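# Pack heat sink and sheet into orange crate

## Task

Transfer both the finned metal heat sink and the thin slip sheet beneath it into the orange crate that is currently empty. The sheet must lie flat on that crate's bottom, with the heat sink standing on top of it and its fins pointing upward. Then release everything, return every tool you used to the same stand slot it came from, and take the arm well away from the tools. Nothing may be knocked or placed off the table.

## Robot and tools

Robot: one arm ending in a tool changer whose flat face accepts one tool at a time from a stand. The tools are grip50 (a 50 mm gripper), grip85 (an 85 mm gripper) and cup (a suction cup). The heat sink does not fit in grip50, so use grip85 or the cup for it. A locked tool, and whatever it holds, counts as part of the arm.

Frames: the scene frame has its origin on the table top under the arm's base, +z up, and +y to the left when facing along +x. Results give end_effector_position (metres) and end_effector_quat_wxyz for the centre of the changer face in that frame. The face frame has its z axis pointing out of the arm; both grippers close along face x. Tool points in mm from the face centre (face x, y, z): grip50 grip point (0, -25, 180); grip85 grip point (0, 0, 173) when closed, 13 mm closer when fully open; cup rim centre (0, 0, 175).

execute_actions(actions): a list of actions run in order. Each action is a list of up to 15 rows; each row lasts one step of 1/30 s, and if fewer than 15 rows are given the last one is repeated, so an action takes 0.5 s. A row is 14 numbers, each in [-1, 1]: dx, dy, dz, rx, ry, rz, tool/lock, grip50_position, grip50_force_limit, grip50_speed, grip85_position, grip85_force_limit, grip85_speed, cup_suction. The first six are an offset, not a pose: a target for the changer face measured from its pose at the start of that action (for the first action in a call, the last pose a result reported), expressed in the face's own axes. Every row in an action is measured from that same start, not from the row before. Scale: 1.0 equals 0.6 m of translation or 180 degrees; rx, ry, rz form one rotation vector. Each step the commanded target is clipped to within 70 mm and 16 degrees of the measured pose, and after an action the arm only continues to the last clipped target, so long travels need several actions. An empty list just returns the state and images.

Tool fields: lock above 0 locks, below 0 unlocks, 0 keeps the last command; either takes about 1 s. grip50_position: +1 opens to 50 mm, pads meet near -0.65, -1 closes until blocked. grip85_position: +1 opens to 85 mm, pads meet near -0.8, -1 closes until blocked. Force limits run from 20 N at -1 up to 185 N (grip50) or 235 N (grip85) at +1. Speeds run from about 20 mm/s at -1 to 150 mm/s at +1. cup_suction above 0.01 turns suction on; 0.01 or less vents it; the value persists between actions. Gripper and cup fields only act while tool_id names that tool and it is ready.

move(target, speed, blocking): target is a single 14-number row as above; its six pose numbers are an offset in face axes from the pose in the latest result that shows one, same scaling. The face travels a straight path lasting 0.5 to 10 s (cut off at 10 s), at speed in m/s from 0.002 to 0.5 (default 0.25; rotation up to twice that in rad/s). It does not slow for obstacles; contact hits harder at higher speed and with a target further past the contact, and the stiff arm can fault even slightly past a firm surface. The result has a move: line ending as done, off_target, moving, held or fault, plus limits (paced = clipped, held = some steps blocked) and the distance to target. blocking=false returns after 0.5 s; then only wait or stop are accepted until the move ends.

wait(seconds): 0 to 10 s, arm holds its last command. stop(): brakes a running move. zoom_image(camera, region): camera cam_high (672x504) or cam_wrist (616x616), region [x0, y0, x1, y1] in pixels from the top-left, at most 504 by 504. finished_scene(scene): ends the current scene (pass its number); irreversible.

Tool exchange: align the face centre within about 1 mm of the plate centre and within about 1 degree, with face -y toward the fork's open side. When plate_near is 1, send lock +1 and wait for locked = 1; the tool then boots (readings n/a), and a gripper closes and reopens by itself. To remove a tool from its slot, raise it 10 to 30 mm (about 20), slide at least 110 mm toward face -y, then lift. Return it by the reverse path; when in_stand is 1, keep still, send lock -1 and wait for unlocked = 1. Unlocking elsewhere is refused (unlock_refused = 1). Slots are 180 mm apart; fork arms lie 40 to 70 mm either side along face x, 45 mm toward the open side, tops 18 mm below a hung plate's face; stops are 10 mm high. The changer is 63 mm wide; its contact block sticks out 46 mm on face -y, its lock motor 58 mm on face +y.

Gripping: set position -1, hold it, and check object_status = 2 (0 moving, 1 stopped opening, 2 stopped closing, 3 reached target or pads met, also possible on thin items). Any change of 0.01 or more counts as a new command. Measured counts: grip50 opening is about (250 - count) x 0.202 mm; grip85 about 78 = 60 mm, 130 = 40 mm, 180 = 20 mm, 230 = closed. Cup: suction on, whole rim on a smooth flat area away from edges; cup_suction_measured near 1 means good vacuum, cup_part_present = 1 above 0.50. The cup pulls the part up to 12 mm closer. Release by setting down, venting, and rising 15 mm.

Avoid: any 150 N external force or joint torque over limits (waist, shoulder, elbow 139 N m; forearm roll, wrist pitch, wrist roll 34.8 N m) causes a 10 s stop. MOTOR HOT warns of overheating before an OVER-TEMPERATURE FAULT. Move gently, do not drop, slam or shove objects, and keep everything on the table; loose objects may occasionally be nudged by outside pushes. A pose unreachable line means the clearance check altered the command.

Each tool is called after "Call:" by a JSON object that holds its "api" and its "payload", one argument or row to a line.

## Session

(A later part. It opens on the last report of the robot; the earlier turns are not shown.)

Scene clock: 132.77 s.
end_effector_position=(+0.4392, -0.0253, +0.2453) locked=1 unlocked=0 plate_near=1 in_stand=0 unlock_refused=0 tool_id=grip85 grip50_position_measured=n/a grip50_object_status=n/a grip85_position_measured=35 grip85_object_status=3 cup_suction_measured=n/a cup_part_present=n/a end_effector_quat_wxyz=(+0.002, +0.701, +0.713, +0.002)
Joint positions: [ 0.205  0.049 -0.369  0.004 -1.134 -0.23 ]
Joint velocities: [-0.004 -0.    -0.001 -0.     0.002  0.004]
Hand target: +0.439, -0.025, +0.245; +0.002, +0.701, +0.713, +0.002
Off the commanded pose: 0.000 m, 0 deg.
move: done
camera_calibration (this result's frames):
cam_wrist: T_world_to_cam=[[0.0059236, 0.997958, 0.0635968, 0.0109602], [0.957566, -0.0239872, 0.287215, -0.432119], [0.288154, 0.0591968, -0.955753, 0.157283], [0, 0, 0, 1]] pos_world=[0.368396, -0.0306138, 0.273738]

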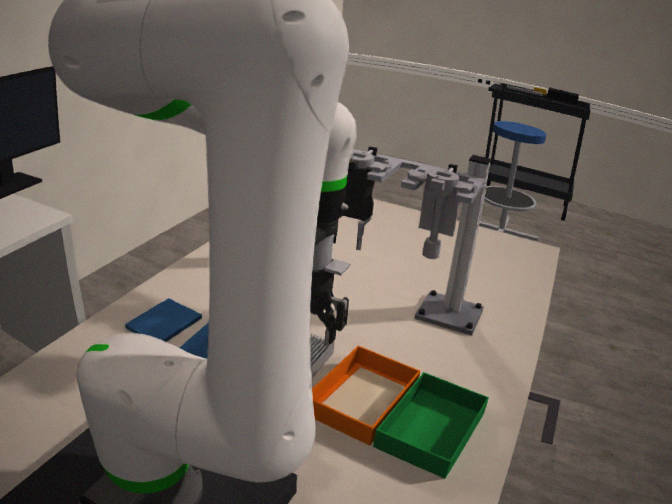

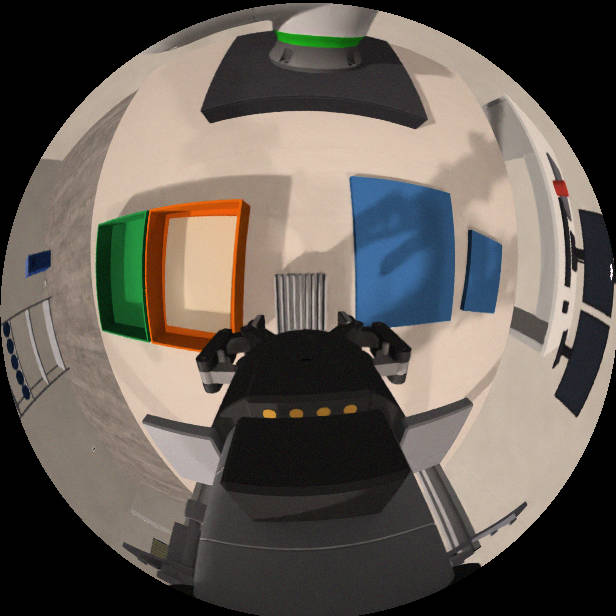

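Call:
{"api": "move", "payload": {
  "target": [0,0,0.08,0,0,0,0,0,0,0,0.75,-0.5,0,0],
  "speed": 0.1
}}

Call:
{"api": "move", "payload": {
  "target": [0,0,0,0,0,0,0,0,0,0,-1,-0.5,-0.5,0]
}}

Call:
{"api": "move", "payload": {
  "target": [0,0,-0.11,0,0,0,0,0,0,0,-1,-0.5,-0.5,0],
  "speed": 0.12
}}

Call:
{"api": "move", "payload": {
  "target": [-0.23,-0.082,0,0,0,0.03,0,0,0,0,-1,-0.5,-0.5,0],
  "speed": 0.18
}}

Scene clock: 140.23 s.
end_effector_position=(+0.4395, -0.0254, +0.1974) locked=1 unlocked=0 plate_near=1 in_stand=0 unlock_refused=0 tool_id=grip85 grip50_position_measured=n/a grip50_object_status=n/a grip85_position_measured=35 grip85_object_status=3 cup_suction_measured=n/a cup_part_present=n/a end_effector_quat_wxyz=(+0.002, +0.701, +0.713, +0.002)
Joint positions: [ 0.205  0.11  -0.429  0.004 -1.013 -0.23 ]
Joint velocities: [ 0.     0.002  0.     0.     0.004 -0.002]
Hand target: +0.439, -0.025, +0.197; +0.002, +0.701, +0.713, +0.002
Off the commanded pose: 0.000 m, 0 deg.
move: done
camera_calibration (this result's frames):
cam_wrist: T_world_to_cam=[[0.00567209, 0.997962, 0.0635554, 0.0141467], [0.957565, -0.0237353, 0.287238, -0.418588], [0.288162, 0.0592292, -0.955748, 0.111457], [0, 0, 0, 1]] pos_world=[0.368628, -0.0306547, 0.22586]

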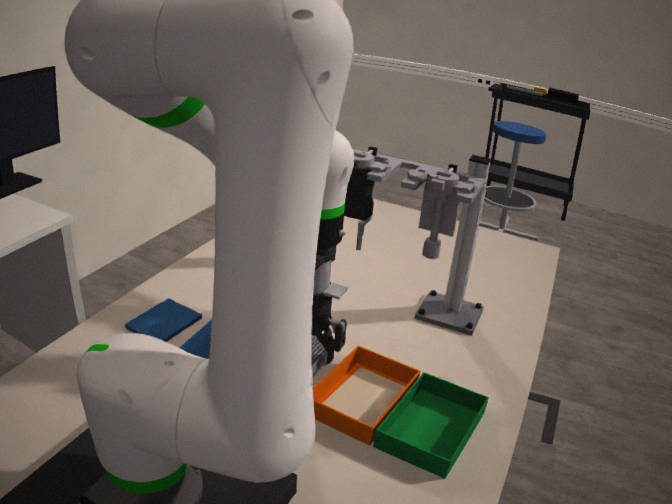

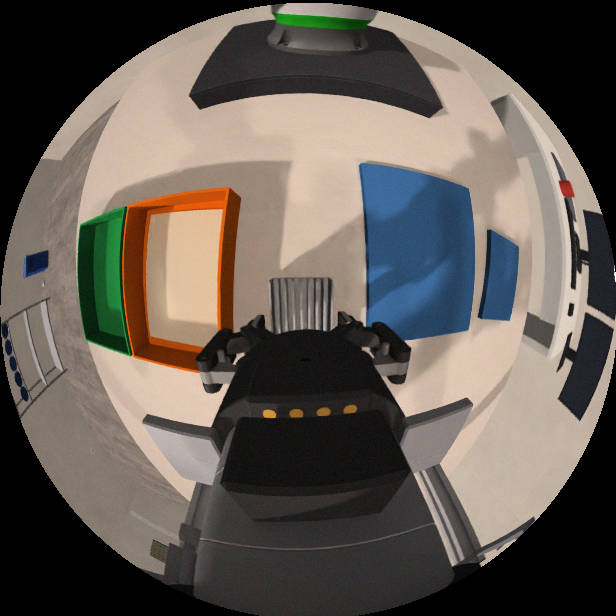

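Scene clock: 140.87 s.
end_effector_position=(+0.4394, -0.0254, +0.1974) locked=1 unlocked=0 plate_near=1 in_stand=0 unlock_refused=0 tool_id=grip85 grip50_position_measured=n/a grip50_object_status=n/a grip85_position_measured=80 grip85_object_status=2 cup_suction_measured=n/a cup_part_present=n/a end_effector_quat_wxyz=(+0.002, +0.701, +0.713, +0.002)
Joint positions: [ 0.205  0.11  -0.429  0.004 -1.013 -0.23 ]
Joint velocities: [-0.001  0.     0.001  0.     0.001  0.001]
Hand target: +0.439, -0.025, +0.197; +0.002, +0.701, +0.713, +0.002
Off the commanded pose: 0.000 m, 0 deg.
move: done
camera_calibration (this result's frames):
cam_wrist: T_world_to_cam=[[0.00570478, 0.997968, 0.0634563, 0.0141734], [0.957591, -0.0237326, 0.28715, -0.418564], [0.288073, 0.0591271, -0.955781, 0.111498], [0, 0, 0, 1]] pos_world=[0.368613, -0.0306707, 0.225859]

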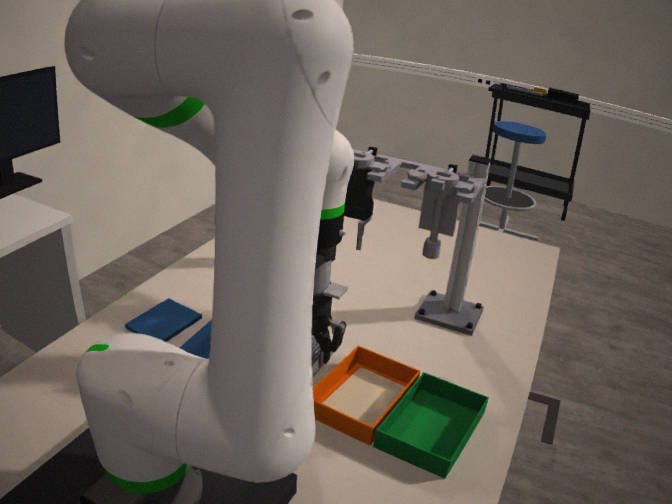

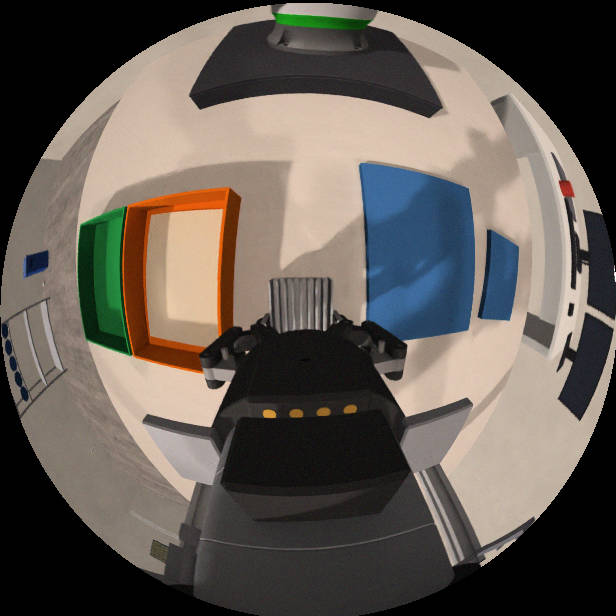

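Scene clock: 141.80 s.
end_effector_position=(+0.4391, -0.0253, +0.2633) locked=1 unlocked=0 plate_near=1 in_stand=0 unlock_refused=0 tool_id=grip85 grip50_position_measured=n/a grip50_object_status=n/a grip85_position_measured=80 grip85_object_status=2 cup_suction_measured=n/a cup_part_present=n/a end_effector_quat_wxyz=(+0.002, +0.701, +0.713, +0.002)
Joint positions: [ 0.205  0.03  -0.344  0.004 -1.178 -0.23 ]
Joint velocities: [-0.001 -0.002  0.004 -0.    -0.004 -0.001]
Hand target: +0.439, -0.025, +0.263; +0.002, +0.701, +0.713, +0.002
Off the commanded pose: 0.000 m, 0 deg.
move: done
camera_calibration (this result's frames):
cam_wrist: T_world_to_cam=[[0.00577114, 0.997965, 0.0635039, 0.00992086], [0.957597, -0.0238084, 0.287125, -0.43716], [0.288052, 0.0591541, -0.955786, 0.174542], [0, 0, 0, 1]] pos_world=[0.368289, -0.0306337, 0.291715]

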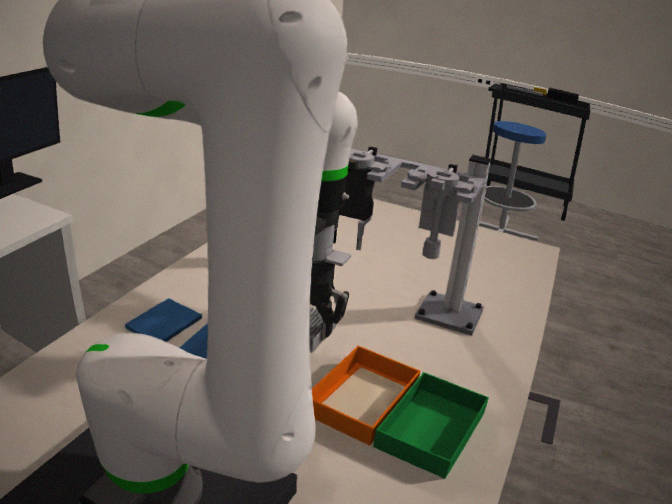

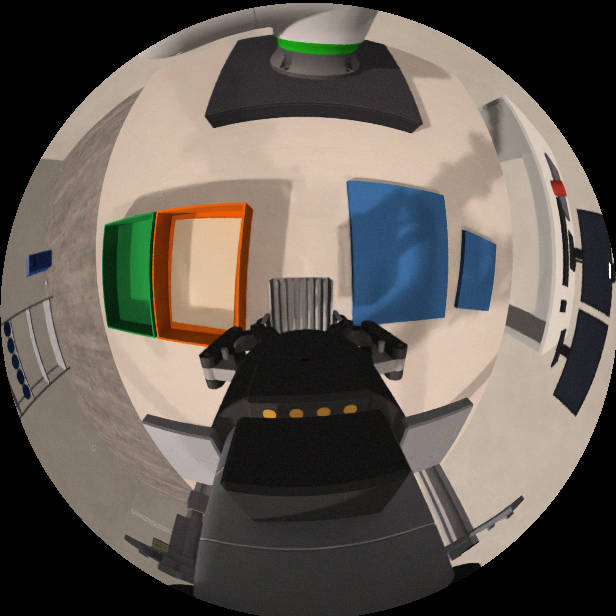

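Scene clock: 143.10 s.
end_effector_position=(+0.3924, -0.1641, +0.2630) locked=1 unlocked=0 plate_near=1 in_stand=0 unlock_refused=0 tool_id=grip85 grip50_position_measured=n/a grip50_object_status=n/a grip85_position_measured=80 grip85_object_status=2 cup_suction_measured=n/a cup_part_present=n/a end_effector_quat_wxyz=(+0.002, +0.734, +0.679, +0.002)
Joint positions: [-0.128 -0.004 -0.379 -0.003 -1.177  0.011]
Joint velocities: [-0.002  0.001  0.002 -0.     0.     0.002]
Hand target: +0.392, -0.164, +0.263; +0.002, +0.734, +0.679, +0.002
Off the commanded pose: 0.000 m, 0 deg.
move: done
camera_calibration (this result's frames):
cam_wrist: T_world_to_cam=[[0.0996094, 0.992972, 0.0639177, 0.110945], [0.951059, -0.113895, 0.287253, -0.40792], [0.292514, 0.0321765, -0.95572, 0.189775], [0, 0, 0, 1]] pos_world=[0.321393, -0.162732, 0.291457]

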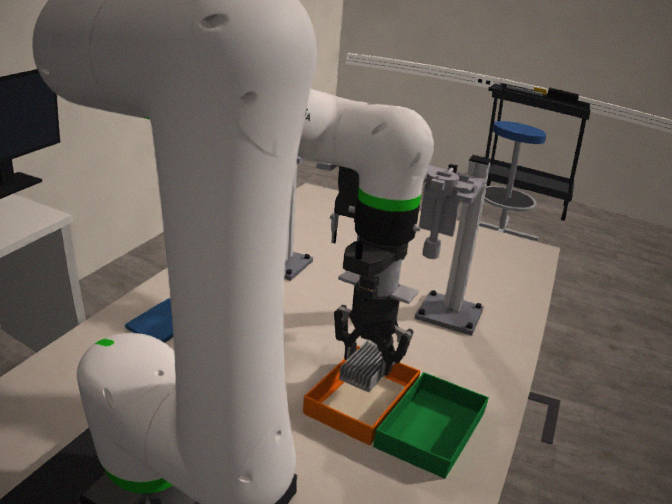

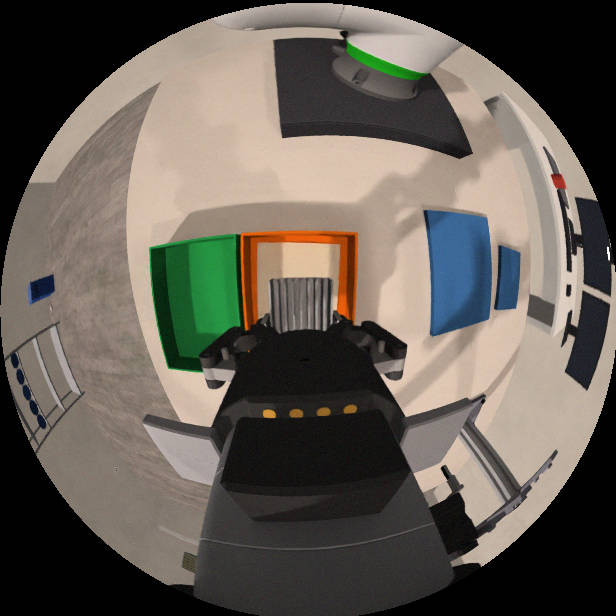

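Call:
{"api": "move", "payload": {
  "target": [0,0,0.0995,0,0,0,0,0,0,0,-1,-0.5,-0.5,0],
  "speed": 0.07
}}

Call:
{"api": "move", "payload": {
  "target": [0,0,0,0,0,0,0,0,0,0,0.6,-0.5,-0.5,0]
}}

Call:
{"api": "move", "payload": {
  "target": [0,0,-0.0995,0,0,0,0,0,0,0,0.6,-0.5,-0.5,0],
  "speed": 0.12
}}

Call:
{"api": "move", "payload": {
  "target": [0.5878,0.1913,-0.195,0,0,-0.03,0,0,0,0,1,0,0,0],
  "speed": 0.3
}}

Scene clock: 149.93 s.
end_effector_position=(+0.3927, -0.1641, +0.2034) locked=1 unlocked=0 plate_near=1 in_stand=0 unlock_refused=0 tool_id=grip85 grip50_position_measured=n/a grip50_object_status=n/a grip85_position_measured=80 grip85_object_status=2 cup_suction_measured=n/a cup_part_present=n/a end_effector_quat_wxyz=(+0.002, +0.734, +0.679, +0.002)
Joint positions: [-0.128  0.068 -0.459 -0.003 -1.025  0.012]
Joint velocities: [-0.001  0.002 -0.003  0.     0.003 -0.   ]
Hand target: +0.393, -0.164, +0.203; +0.002, +0.734, +0.679, +0.002
Off the commanded pose: 0.000 m, 0 deg.
move: done
camera_calibration (this result's frames):
cam_wrist: T_world_to_cam=[[0.0996801, 0.992961, 0.0639657, 0.114685], [0.951046, -0.113978, 0.287263, -0.391073], [0.292531, 0.0322, -0.955714, 0.132756], [0, 0, 0, 1]] pos_world=[0.321661, -0.162726, 0.231881]

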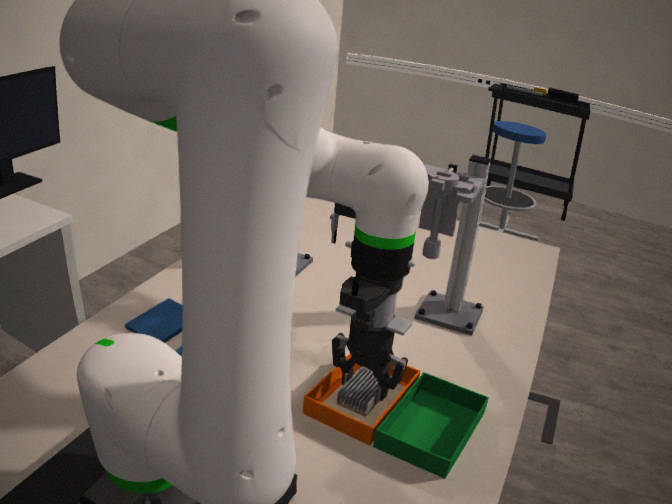

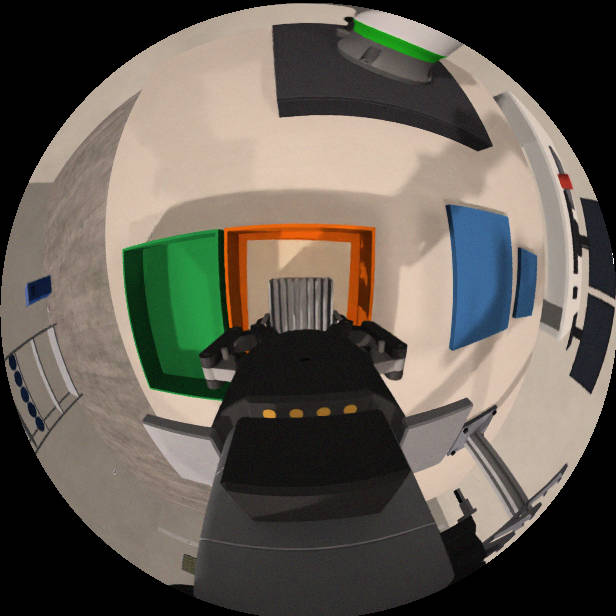

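Scene clock: 150.60 s.
end_effector_position=(+0.3927, -0.1641, +0.2034) locked=1 unlocked=0 plate_near=1 in_stand=0 unlock_refused=0 tool_id=grip85 grip50_position_measured=n/a grip50_object_status=n/a grip85_position_measured=53 grip85_object_status=3 cup_suction_measured=n/a cup_part_present=n/a end_effector_quat_wxyz=(+0.002, +0.734, +0.679, +0.002)
Joint positions: [-0.128  0.068 -0.459 -0.003 -1.025  0.012]
Joint velocities: [-0.    -0.001 -0.    -0.     0.001  0.002]
Hand target: +0.393, -0.164, +0.203; +0.002, +0.734, +0.679, +0.002
Off the commanded pose: 0.000 m, 0 deg.
move: done
camera_calibration (this result's frames):
cam_wrist: T_world_to_cam=[[0.0996856, 0.992961, 0.0639645, 0.114686], [0.951071, -0.11398, 0.28718, -0.39104], [0.292449, 0.0322071, -0.955739, 0.132766], [0, 0, 0, 1]] pos_world=[0.321647, -0.162725, 0.231853]

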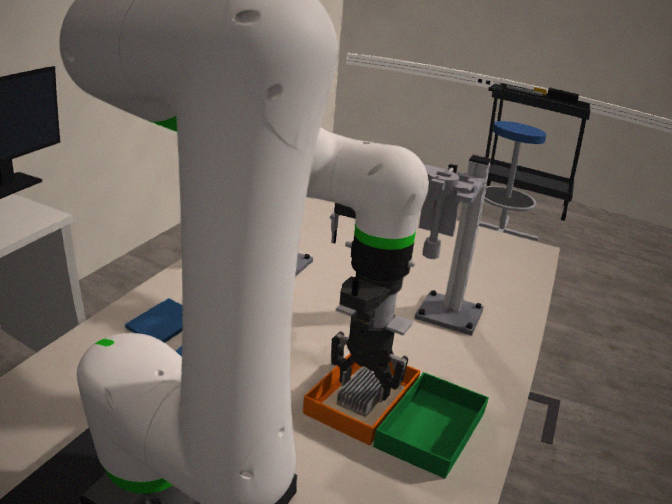

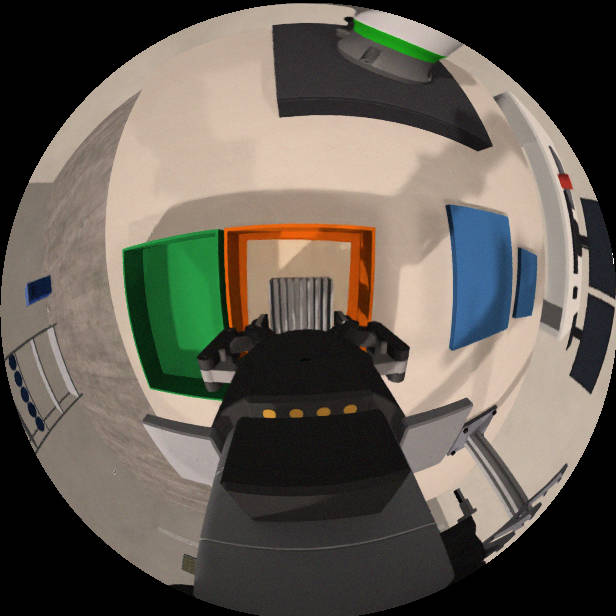

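Scene clock: 151.50 s.
end_effector_position=(+0.3924, -0.1641, +0.2630) locked=1 unlocked=0 plate_near=1 in_stand=0 unlock_refused=0 tool_id=grip85 grip50_position_measured=n/a grip50_object_status=n/a grip85_position_measured=53 grip85_object_status=3 cup_suction_measured=n/a cup_part_present=n/a end_effector_quat_wxyz=(+0.002, +0.734, +0.679, +0.002)
Joint positions: [-0.128 -0.004 -0.379 -0.003 -1.177  0.012]
Joint velocities: [-0.    -0.004  0.002 -0.001 -0.005 -0.   ]
Hand target: +0.392, -0.164, +0.263; +0.002, +0.734, +0.679, +0.002
Off the commanded pose: 0.000 m, 0 deg.
move: done
camera_calibration (this result's frames):
cam_wrist: T_world_to_cam=[[0.099526, 0.992975, 0.0639965, 0.110968], [0.951092, -0.113836, 0.287167, -0.407854], [0.292434, 0.032286, -0.95574, 0.189797], [0, 0, 0, 1]] pos_world=[0.32136, -0.162744, 0.291417]

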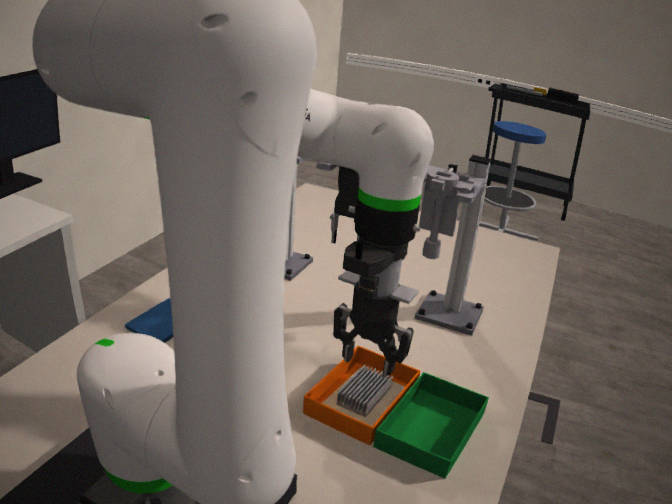

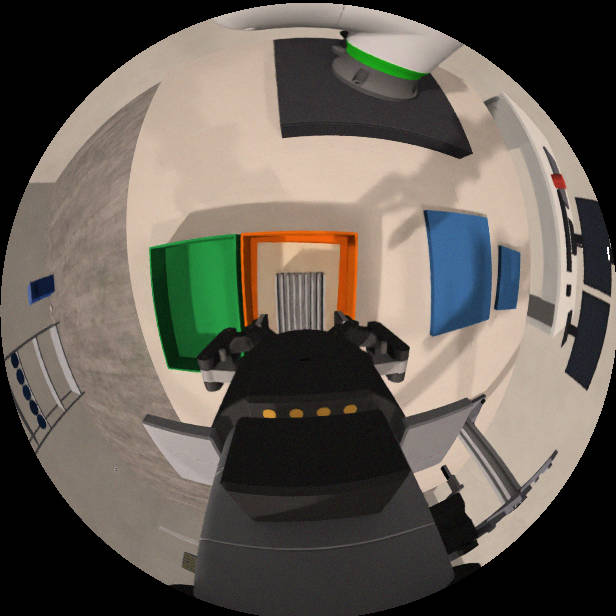

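Scene clock: 153.37 s.
end_effector_position=(+0.5330, +0.1788, +0.3806) locked=1 unlocked=0 plate_near=1 in_stand=0 unlock_refused=0 tool_id=grip85 grip50_position_measured=n/a grip50_object_status=n/a grip85_position_measured=3 grip85_object_status=3 cup_suction_measured=n/a cup_part_present=n/a end_effector_quat_wxyz=(+0.001, +0.701, +0.713, +0.002)
Joint positions: [ 0.524  0.27   0.212  0.009 -1.498 -0.548]
Joint velocities: [ 0.     0.004  0.005 -0.    -0.001  0.001]
Hand target: +0.533, +0.179, +0.381; +0.001, +0.701, +0.713, +0.002
Off the commanded pose: 0.001 m, 0 deg.
move: done
camera_calibration (this result's frames):
cam_wrist: T_world_to_cam=[[0.00537398, 0.997958, 0.0636405, -0.201604], [0.957732, -0.0234408, 0.286706, -0.555875], [0.287613, 0.0594098, -0.955902, 0.247783], [0, 0, 0, 1]] pos_world=[0.462197, 0.173441, 0.40906]

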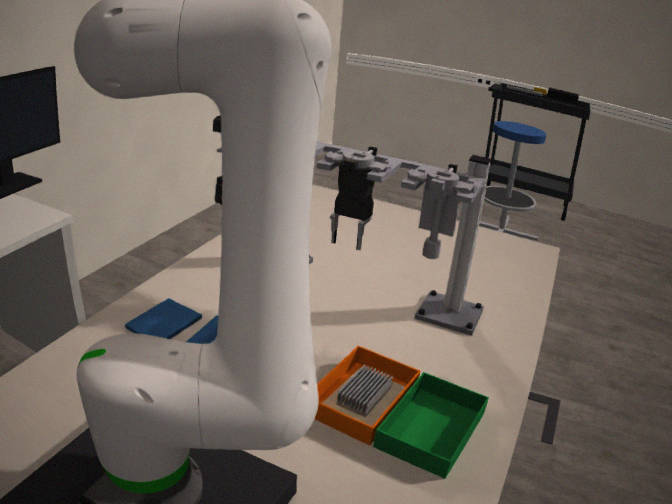

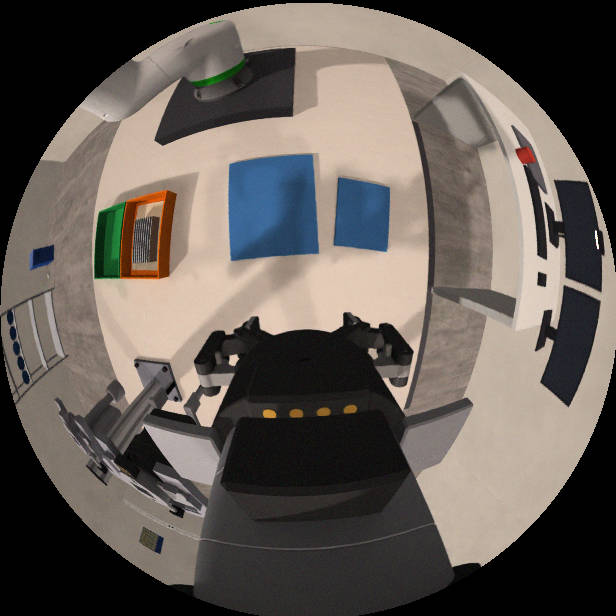

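Call:
{"api": "move", "payload": {
  "target": [0,0.2205,0,0,0,0,0,0,0,0,1,0,0,0],
  "speed": 0.2
}}

Call:
{"api": "move", "payload": {
  "target": [0,0,0.0325,0,0,0,0,0,0,0,1,0,0,0],
  "speed": 0.04
}}

Call:
{"api": "execute_actions", "payload": {
  "actions": [
    [[0,0,0,0,0,0,-1,0,0,0,1,0,0,0]],
    [[0,0,0,0,0,0,-1,0,0,0,1,0,0,0]]
  ]
}}

Scene clock: 158.73 s.
end_effector_position=(+0.6653, +0.1811, +0.3813) locked=1 unlocked=0 plate_near=1 in_stand=0 unlock_refused=0 tool_id=grip85 grip50_position_measured=n/a grip50_object_status=n/a grip85_position_measured=3 grip85_object_status=3 cup_suction_measured=n/a cup_part_present=n/a end_effector_quat_wxyz=(+0.002, +0.701, +0.713, +0.002)
Joint positions: [ 0.42   0.627  0.724  0.007 -1.65  -0.442]
Joint velocities: [ 0.     0.004  0.008 -0.001 -0.005  0.001]
Hand target: +0.665, +0.181, +0.381; +0.002, +0.701, +0.713, +0.002
Off the commanded pose: 0.000 m, 0 deg.
move: done
camera_calibration (this result's frames):
cam_wrist: T_world_to_cam=[[0.00520376, 0.997956, 0.0636855, -0.204613], [0.95765, -0.0233081, 0.28699, -0.682762], [0.287888, 0.059495, -0.955814, 0.210021], [0, 0, 0, 1]] pos_world=[0.59445, 0.175786, 0.409718]

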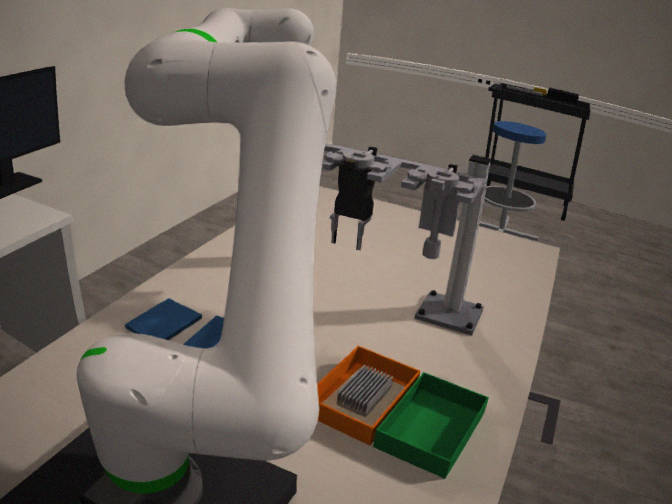

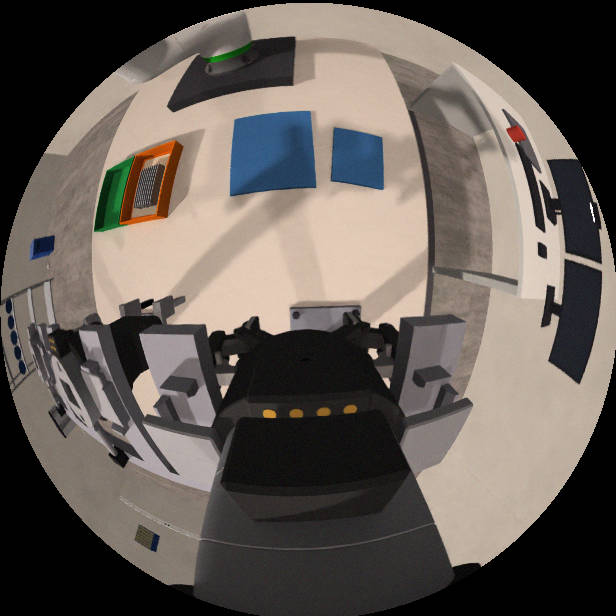

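Scene clock: 159.53 s.
end_effector_position=(+0.6654, +0.1811, +0.3619) locked=1 unlocked=0 plate_near=1 in_stand=1 unlock_refused=0 tool_id=grip85 grip50_position_measured=n/a grip50_object_status=n/a grip85_position_measured=3 grip85_object_status=3 cup_suction_measured=n/a cup_part_present=n/a end_effector_quat_wxyz=(+0.002, +0.701, +0.713, +0.002)
Joint positions: [ 0.42   0.624  0.673  0.007 -1.603 -0.442]
Joint velocities: [ 0.001  0.002 -0.002 -0.     0.004  0.   ]
Hand target: +0.665, +0.181, +0.362; +0.002, +0.701, +0.713, +0.002
Off the commanded pose: 0.000 m, 0 deg.
move: done
camera_calibration (this result's frames):
cam_wrist: T_world_to_cam=[[0.00513368, 0.997952, 0.0637571, -0.203335], [0.957646, -0.0232626, 0.287007, -0.677317], [0.287903, 0.0595833, -0.955804, 0.191438], [0, 0, 0, 1]] pos_world=[0.594558, 0.175756, 0.390337]

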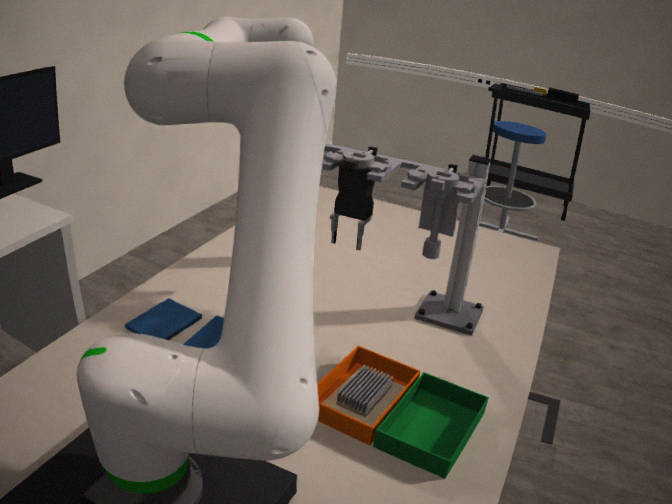

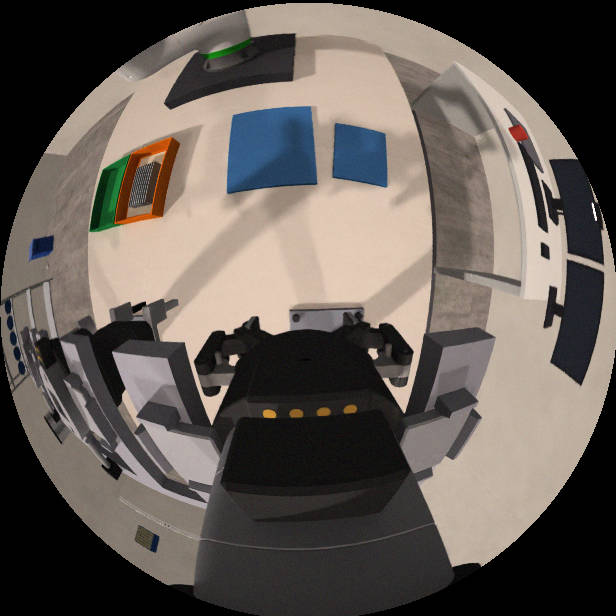

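Scene clock: 160.53 s.
end_effector_position=(+0.6653, +0.1811, +0.3618) locked=0 unlocked=1 plate_near=1 in_stand=1 unlock_refused=0 tool_id=none grip50_position_measured=n/a grip50_object_status=n/a grip85_position_measured=n/a grip85_object_status=n/a cup_suction_measured=n/a cup_part_present=n/a end_effector_quat_wxyz=(+0.001, +0.701, +0.713, +0.002)
Joint positions: [ 0.42   0.624  0.673  0.007 -1.603 -0.442]
Joint velocities: [ 0.     0.001 -0.     0.    -0.001  0.001]
Hand target: +0.665, +0.181, +0.362; +0.001, +0.701, +0.713, +0.002
Off the commanded pose: 0.000 m, 0 deg.
Step readings (end_effector_position; steps 1 to 15: 1st action; 16 to 30: 2nd action):
0: (+0.6654, +0.1811, +0.3619)
1: (+0.6654, +0.1811, +0.3618)
2: (+0.6654, +0.1811, +0.3618)
4: (+0.6654, +0.1811, +0.3618)
8: (+0.6653, +0.1811, +0.3618)
15: (+0.6653, +0.1811, +0.3618)
16: (+0.6653, +0.1811, +0.3618)
17: (+0.6653, +0.1811, +0.3618)
19: (+0.6653, +0.1811, +0.3618)
23: (+0.6653, +0.1811, +0.3618)
30: end_effector_position above
camera_calibration (this result's frames):
cam_wrist: T_world_to_cam=[[0.00514907, 0.99796, 0.0636389, -0.203271], [0.957724, -0.0232272, 0.28675, -0.677198], [0.287643, 0.059472, -0.955889, 0.191599], [0, 0, 0, 1]] pos_world=[0.594503, 0.175732, 0.39027]

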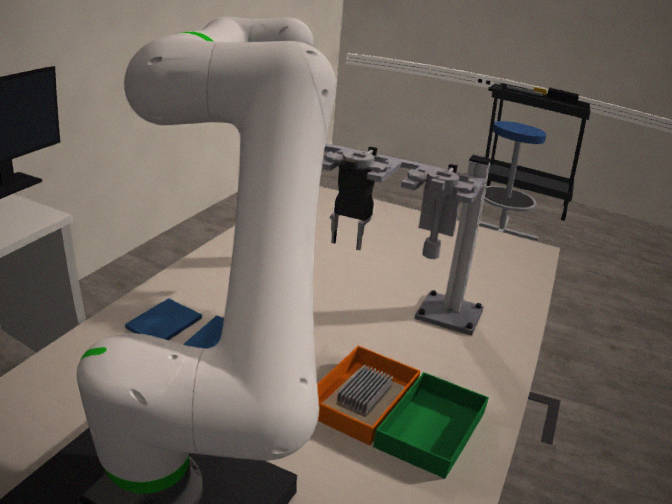

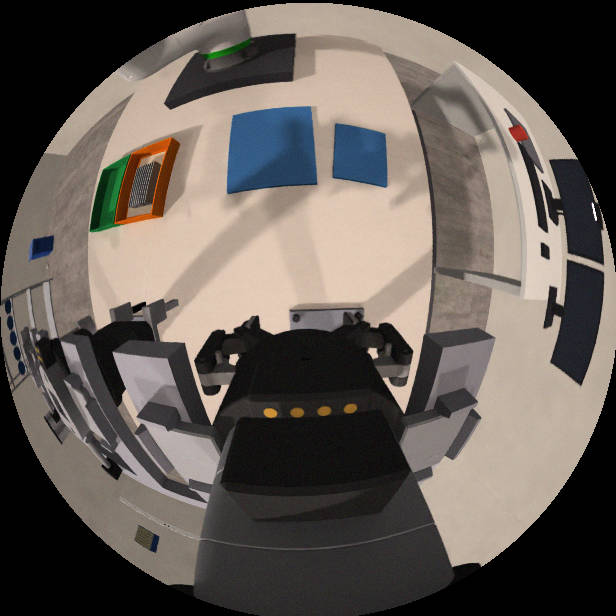

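Call:
{"api": "move", "payload": {
  "target": [0,0,-0.044,0,0,0,0,0,0,0,1,0,0,0],
  "speed": 0.08
}}

Call:
{"api": "move", "payload": {
  "target": [0,-0.45,-0.05,0,0,0,0,0,0,0,1,0,0,0]
}}

Scene clock: 163.80 s.
end_effector_position=(+0.6652, +0.1811, +0.3881) locked=0 unlocked=1 plate_near=0 in_stand=0 unlock_refused=0 tool_id=none grip50_position_measured=n/a grip50_object_status=n/a grip85_position_measured=n/a grip85_object_status=n/a cup_suction_measured=n/a cup_part_present=n/a end_effector_quat_wxyz=(+0.002, +0.701, +0.713, +0.002)
Joint positions: [ 0.42   0.629  0.743  0.007 -1.667 -0.442]
Joint velocities: [-0.001  0.002  0.004 -0.    -0.003  0.001]
Hand target: +0.665, +0.181, +0.388; +0.001, +0.701, +0.713, +0.002
Off the commanded pose: 0.000 m, 0 deg.
move: done
camera_calibration (this result's frames):
cam_wrist: T_world_to_cam=[[0.00518673, 0.997967, 0.0635241, -0.20492], [0.957702, -0.0232347, 0.286822, -0.684645], [0.287715, 0.0593495, -0.955875, 0.216765], [0, 0, 0, 1]] pos_world=[0.594383, 0.175731, 0.416589]

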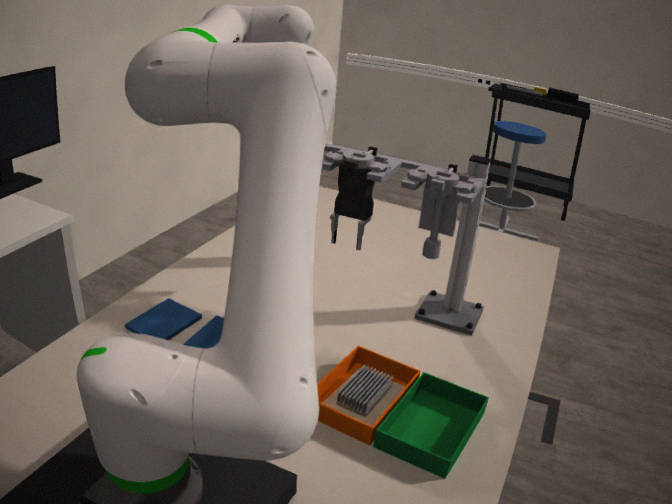

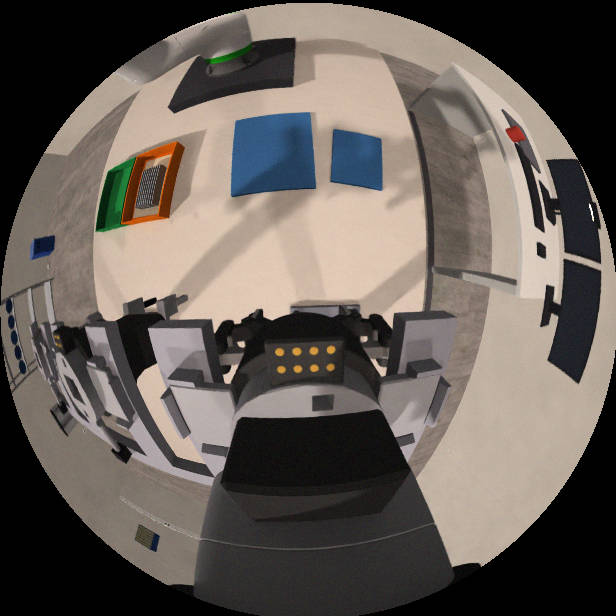

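Scene clock: 165.43 s.
end_effector_position=(+0.3951, +0.1762, +0.4167) locked=0 unlocked=1 plate_near=0 in_stand=0 unlock_refused=0 tool_id=none grip50_position_measured=n/a grip50_object_status=n/a grip85_position_measured=n/a grip85_object_status=n/a cup_suction_measured=n/a cup_part_present=n/a end_effector_quat_wxyz=(+0.001, +0.701, +0.713, +0.002)
Joint positions: [ 0.698 -0.063 -0.074  0.012 -1.546 -0.721]
Joint velocities: [ 0.004 -0.004 -0.001  0.001  0.    -0.003]
Hand target: +0.395, +0.176, +0.417; +0.001, +0.701, +0.713, +0.002
Off the commanded pose: 0.000 m, 0 deg.
move: done
camera_calibration (this result's frames):
cam_wrist: T_world_to_cam=[[0.00532246, 0.997971, 0.0634544, -0.200535], [0.957805, -0.023323, 0.28647, -0.434168], [0.287369, 0.0592522, -0.955986, 0.322282], [0, 0, 0, 1]] pos_world=[0.324302, 0.170906, 0.445197]

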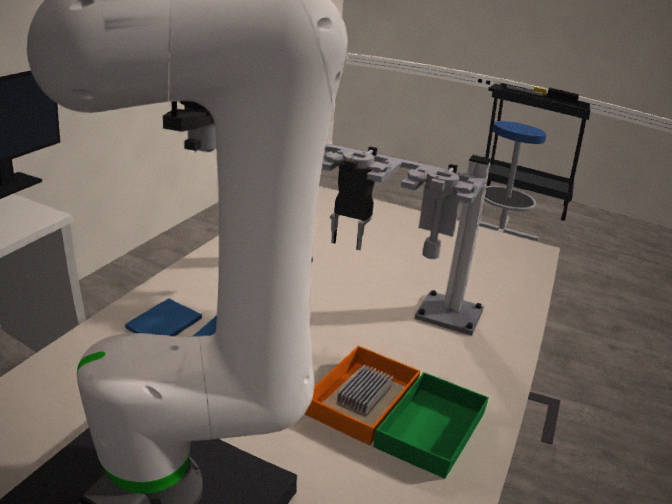

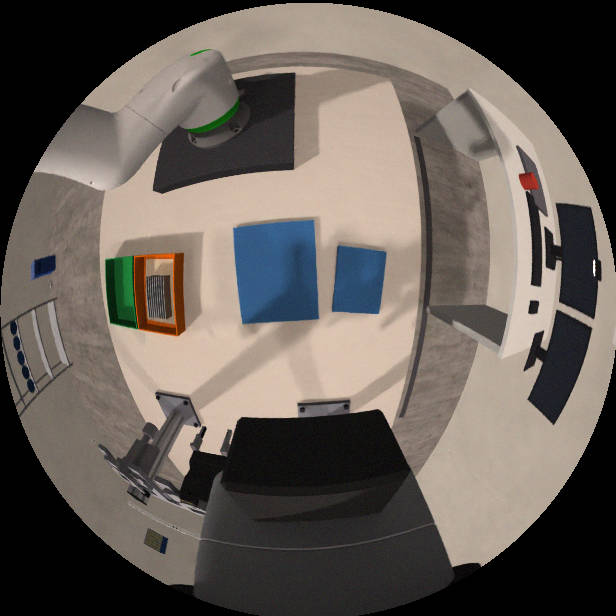

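Call:
{"api": "finished_scene", "payload": {
  "scene": 2
}}

The scene is finished: the task was done.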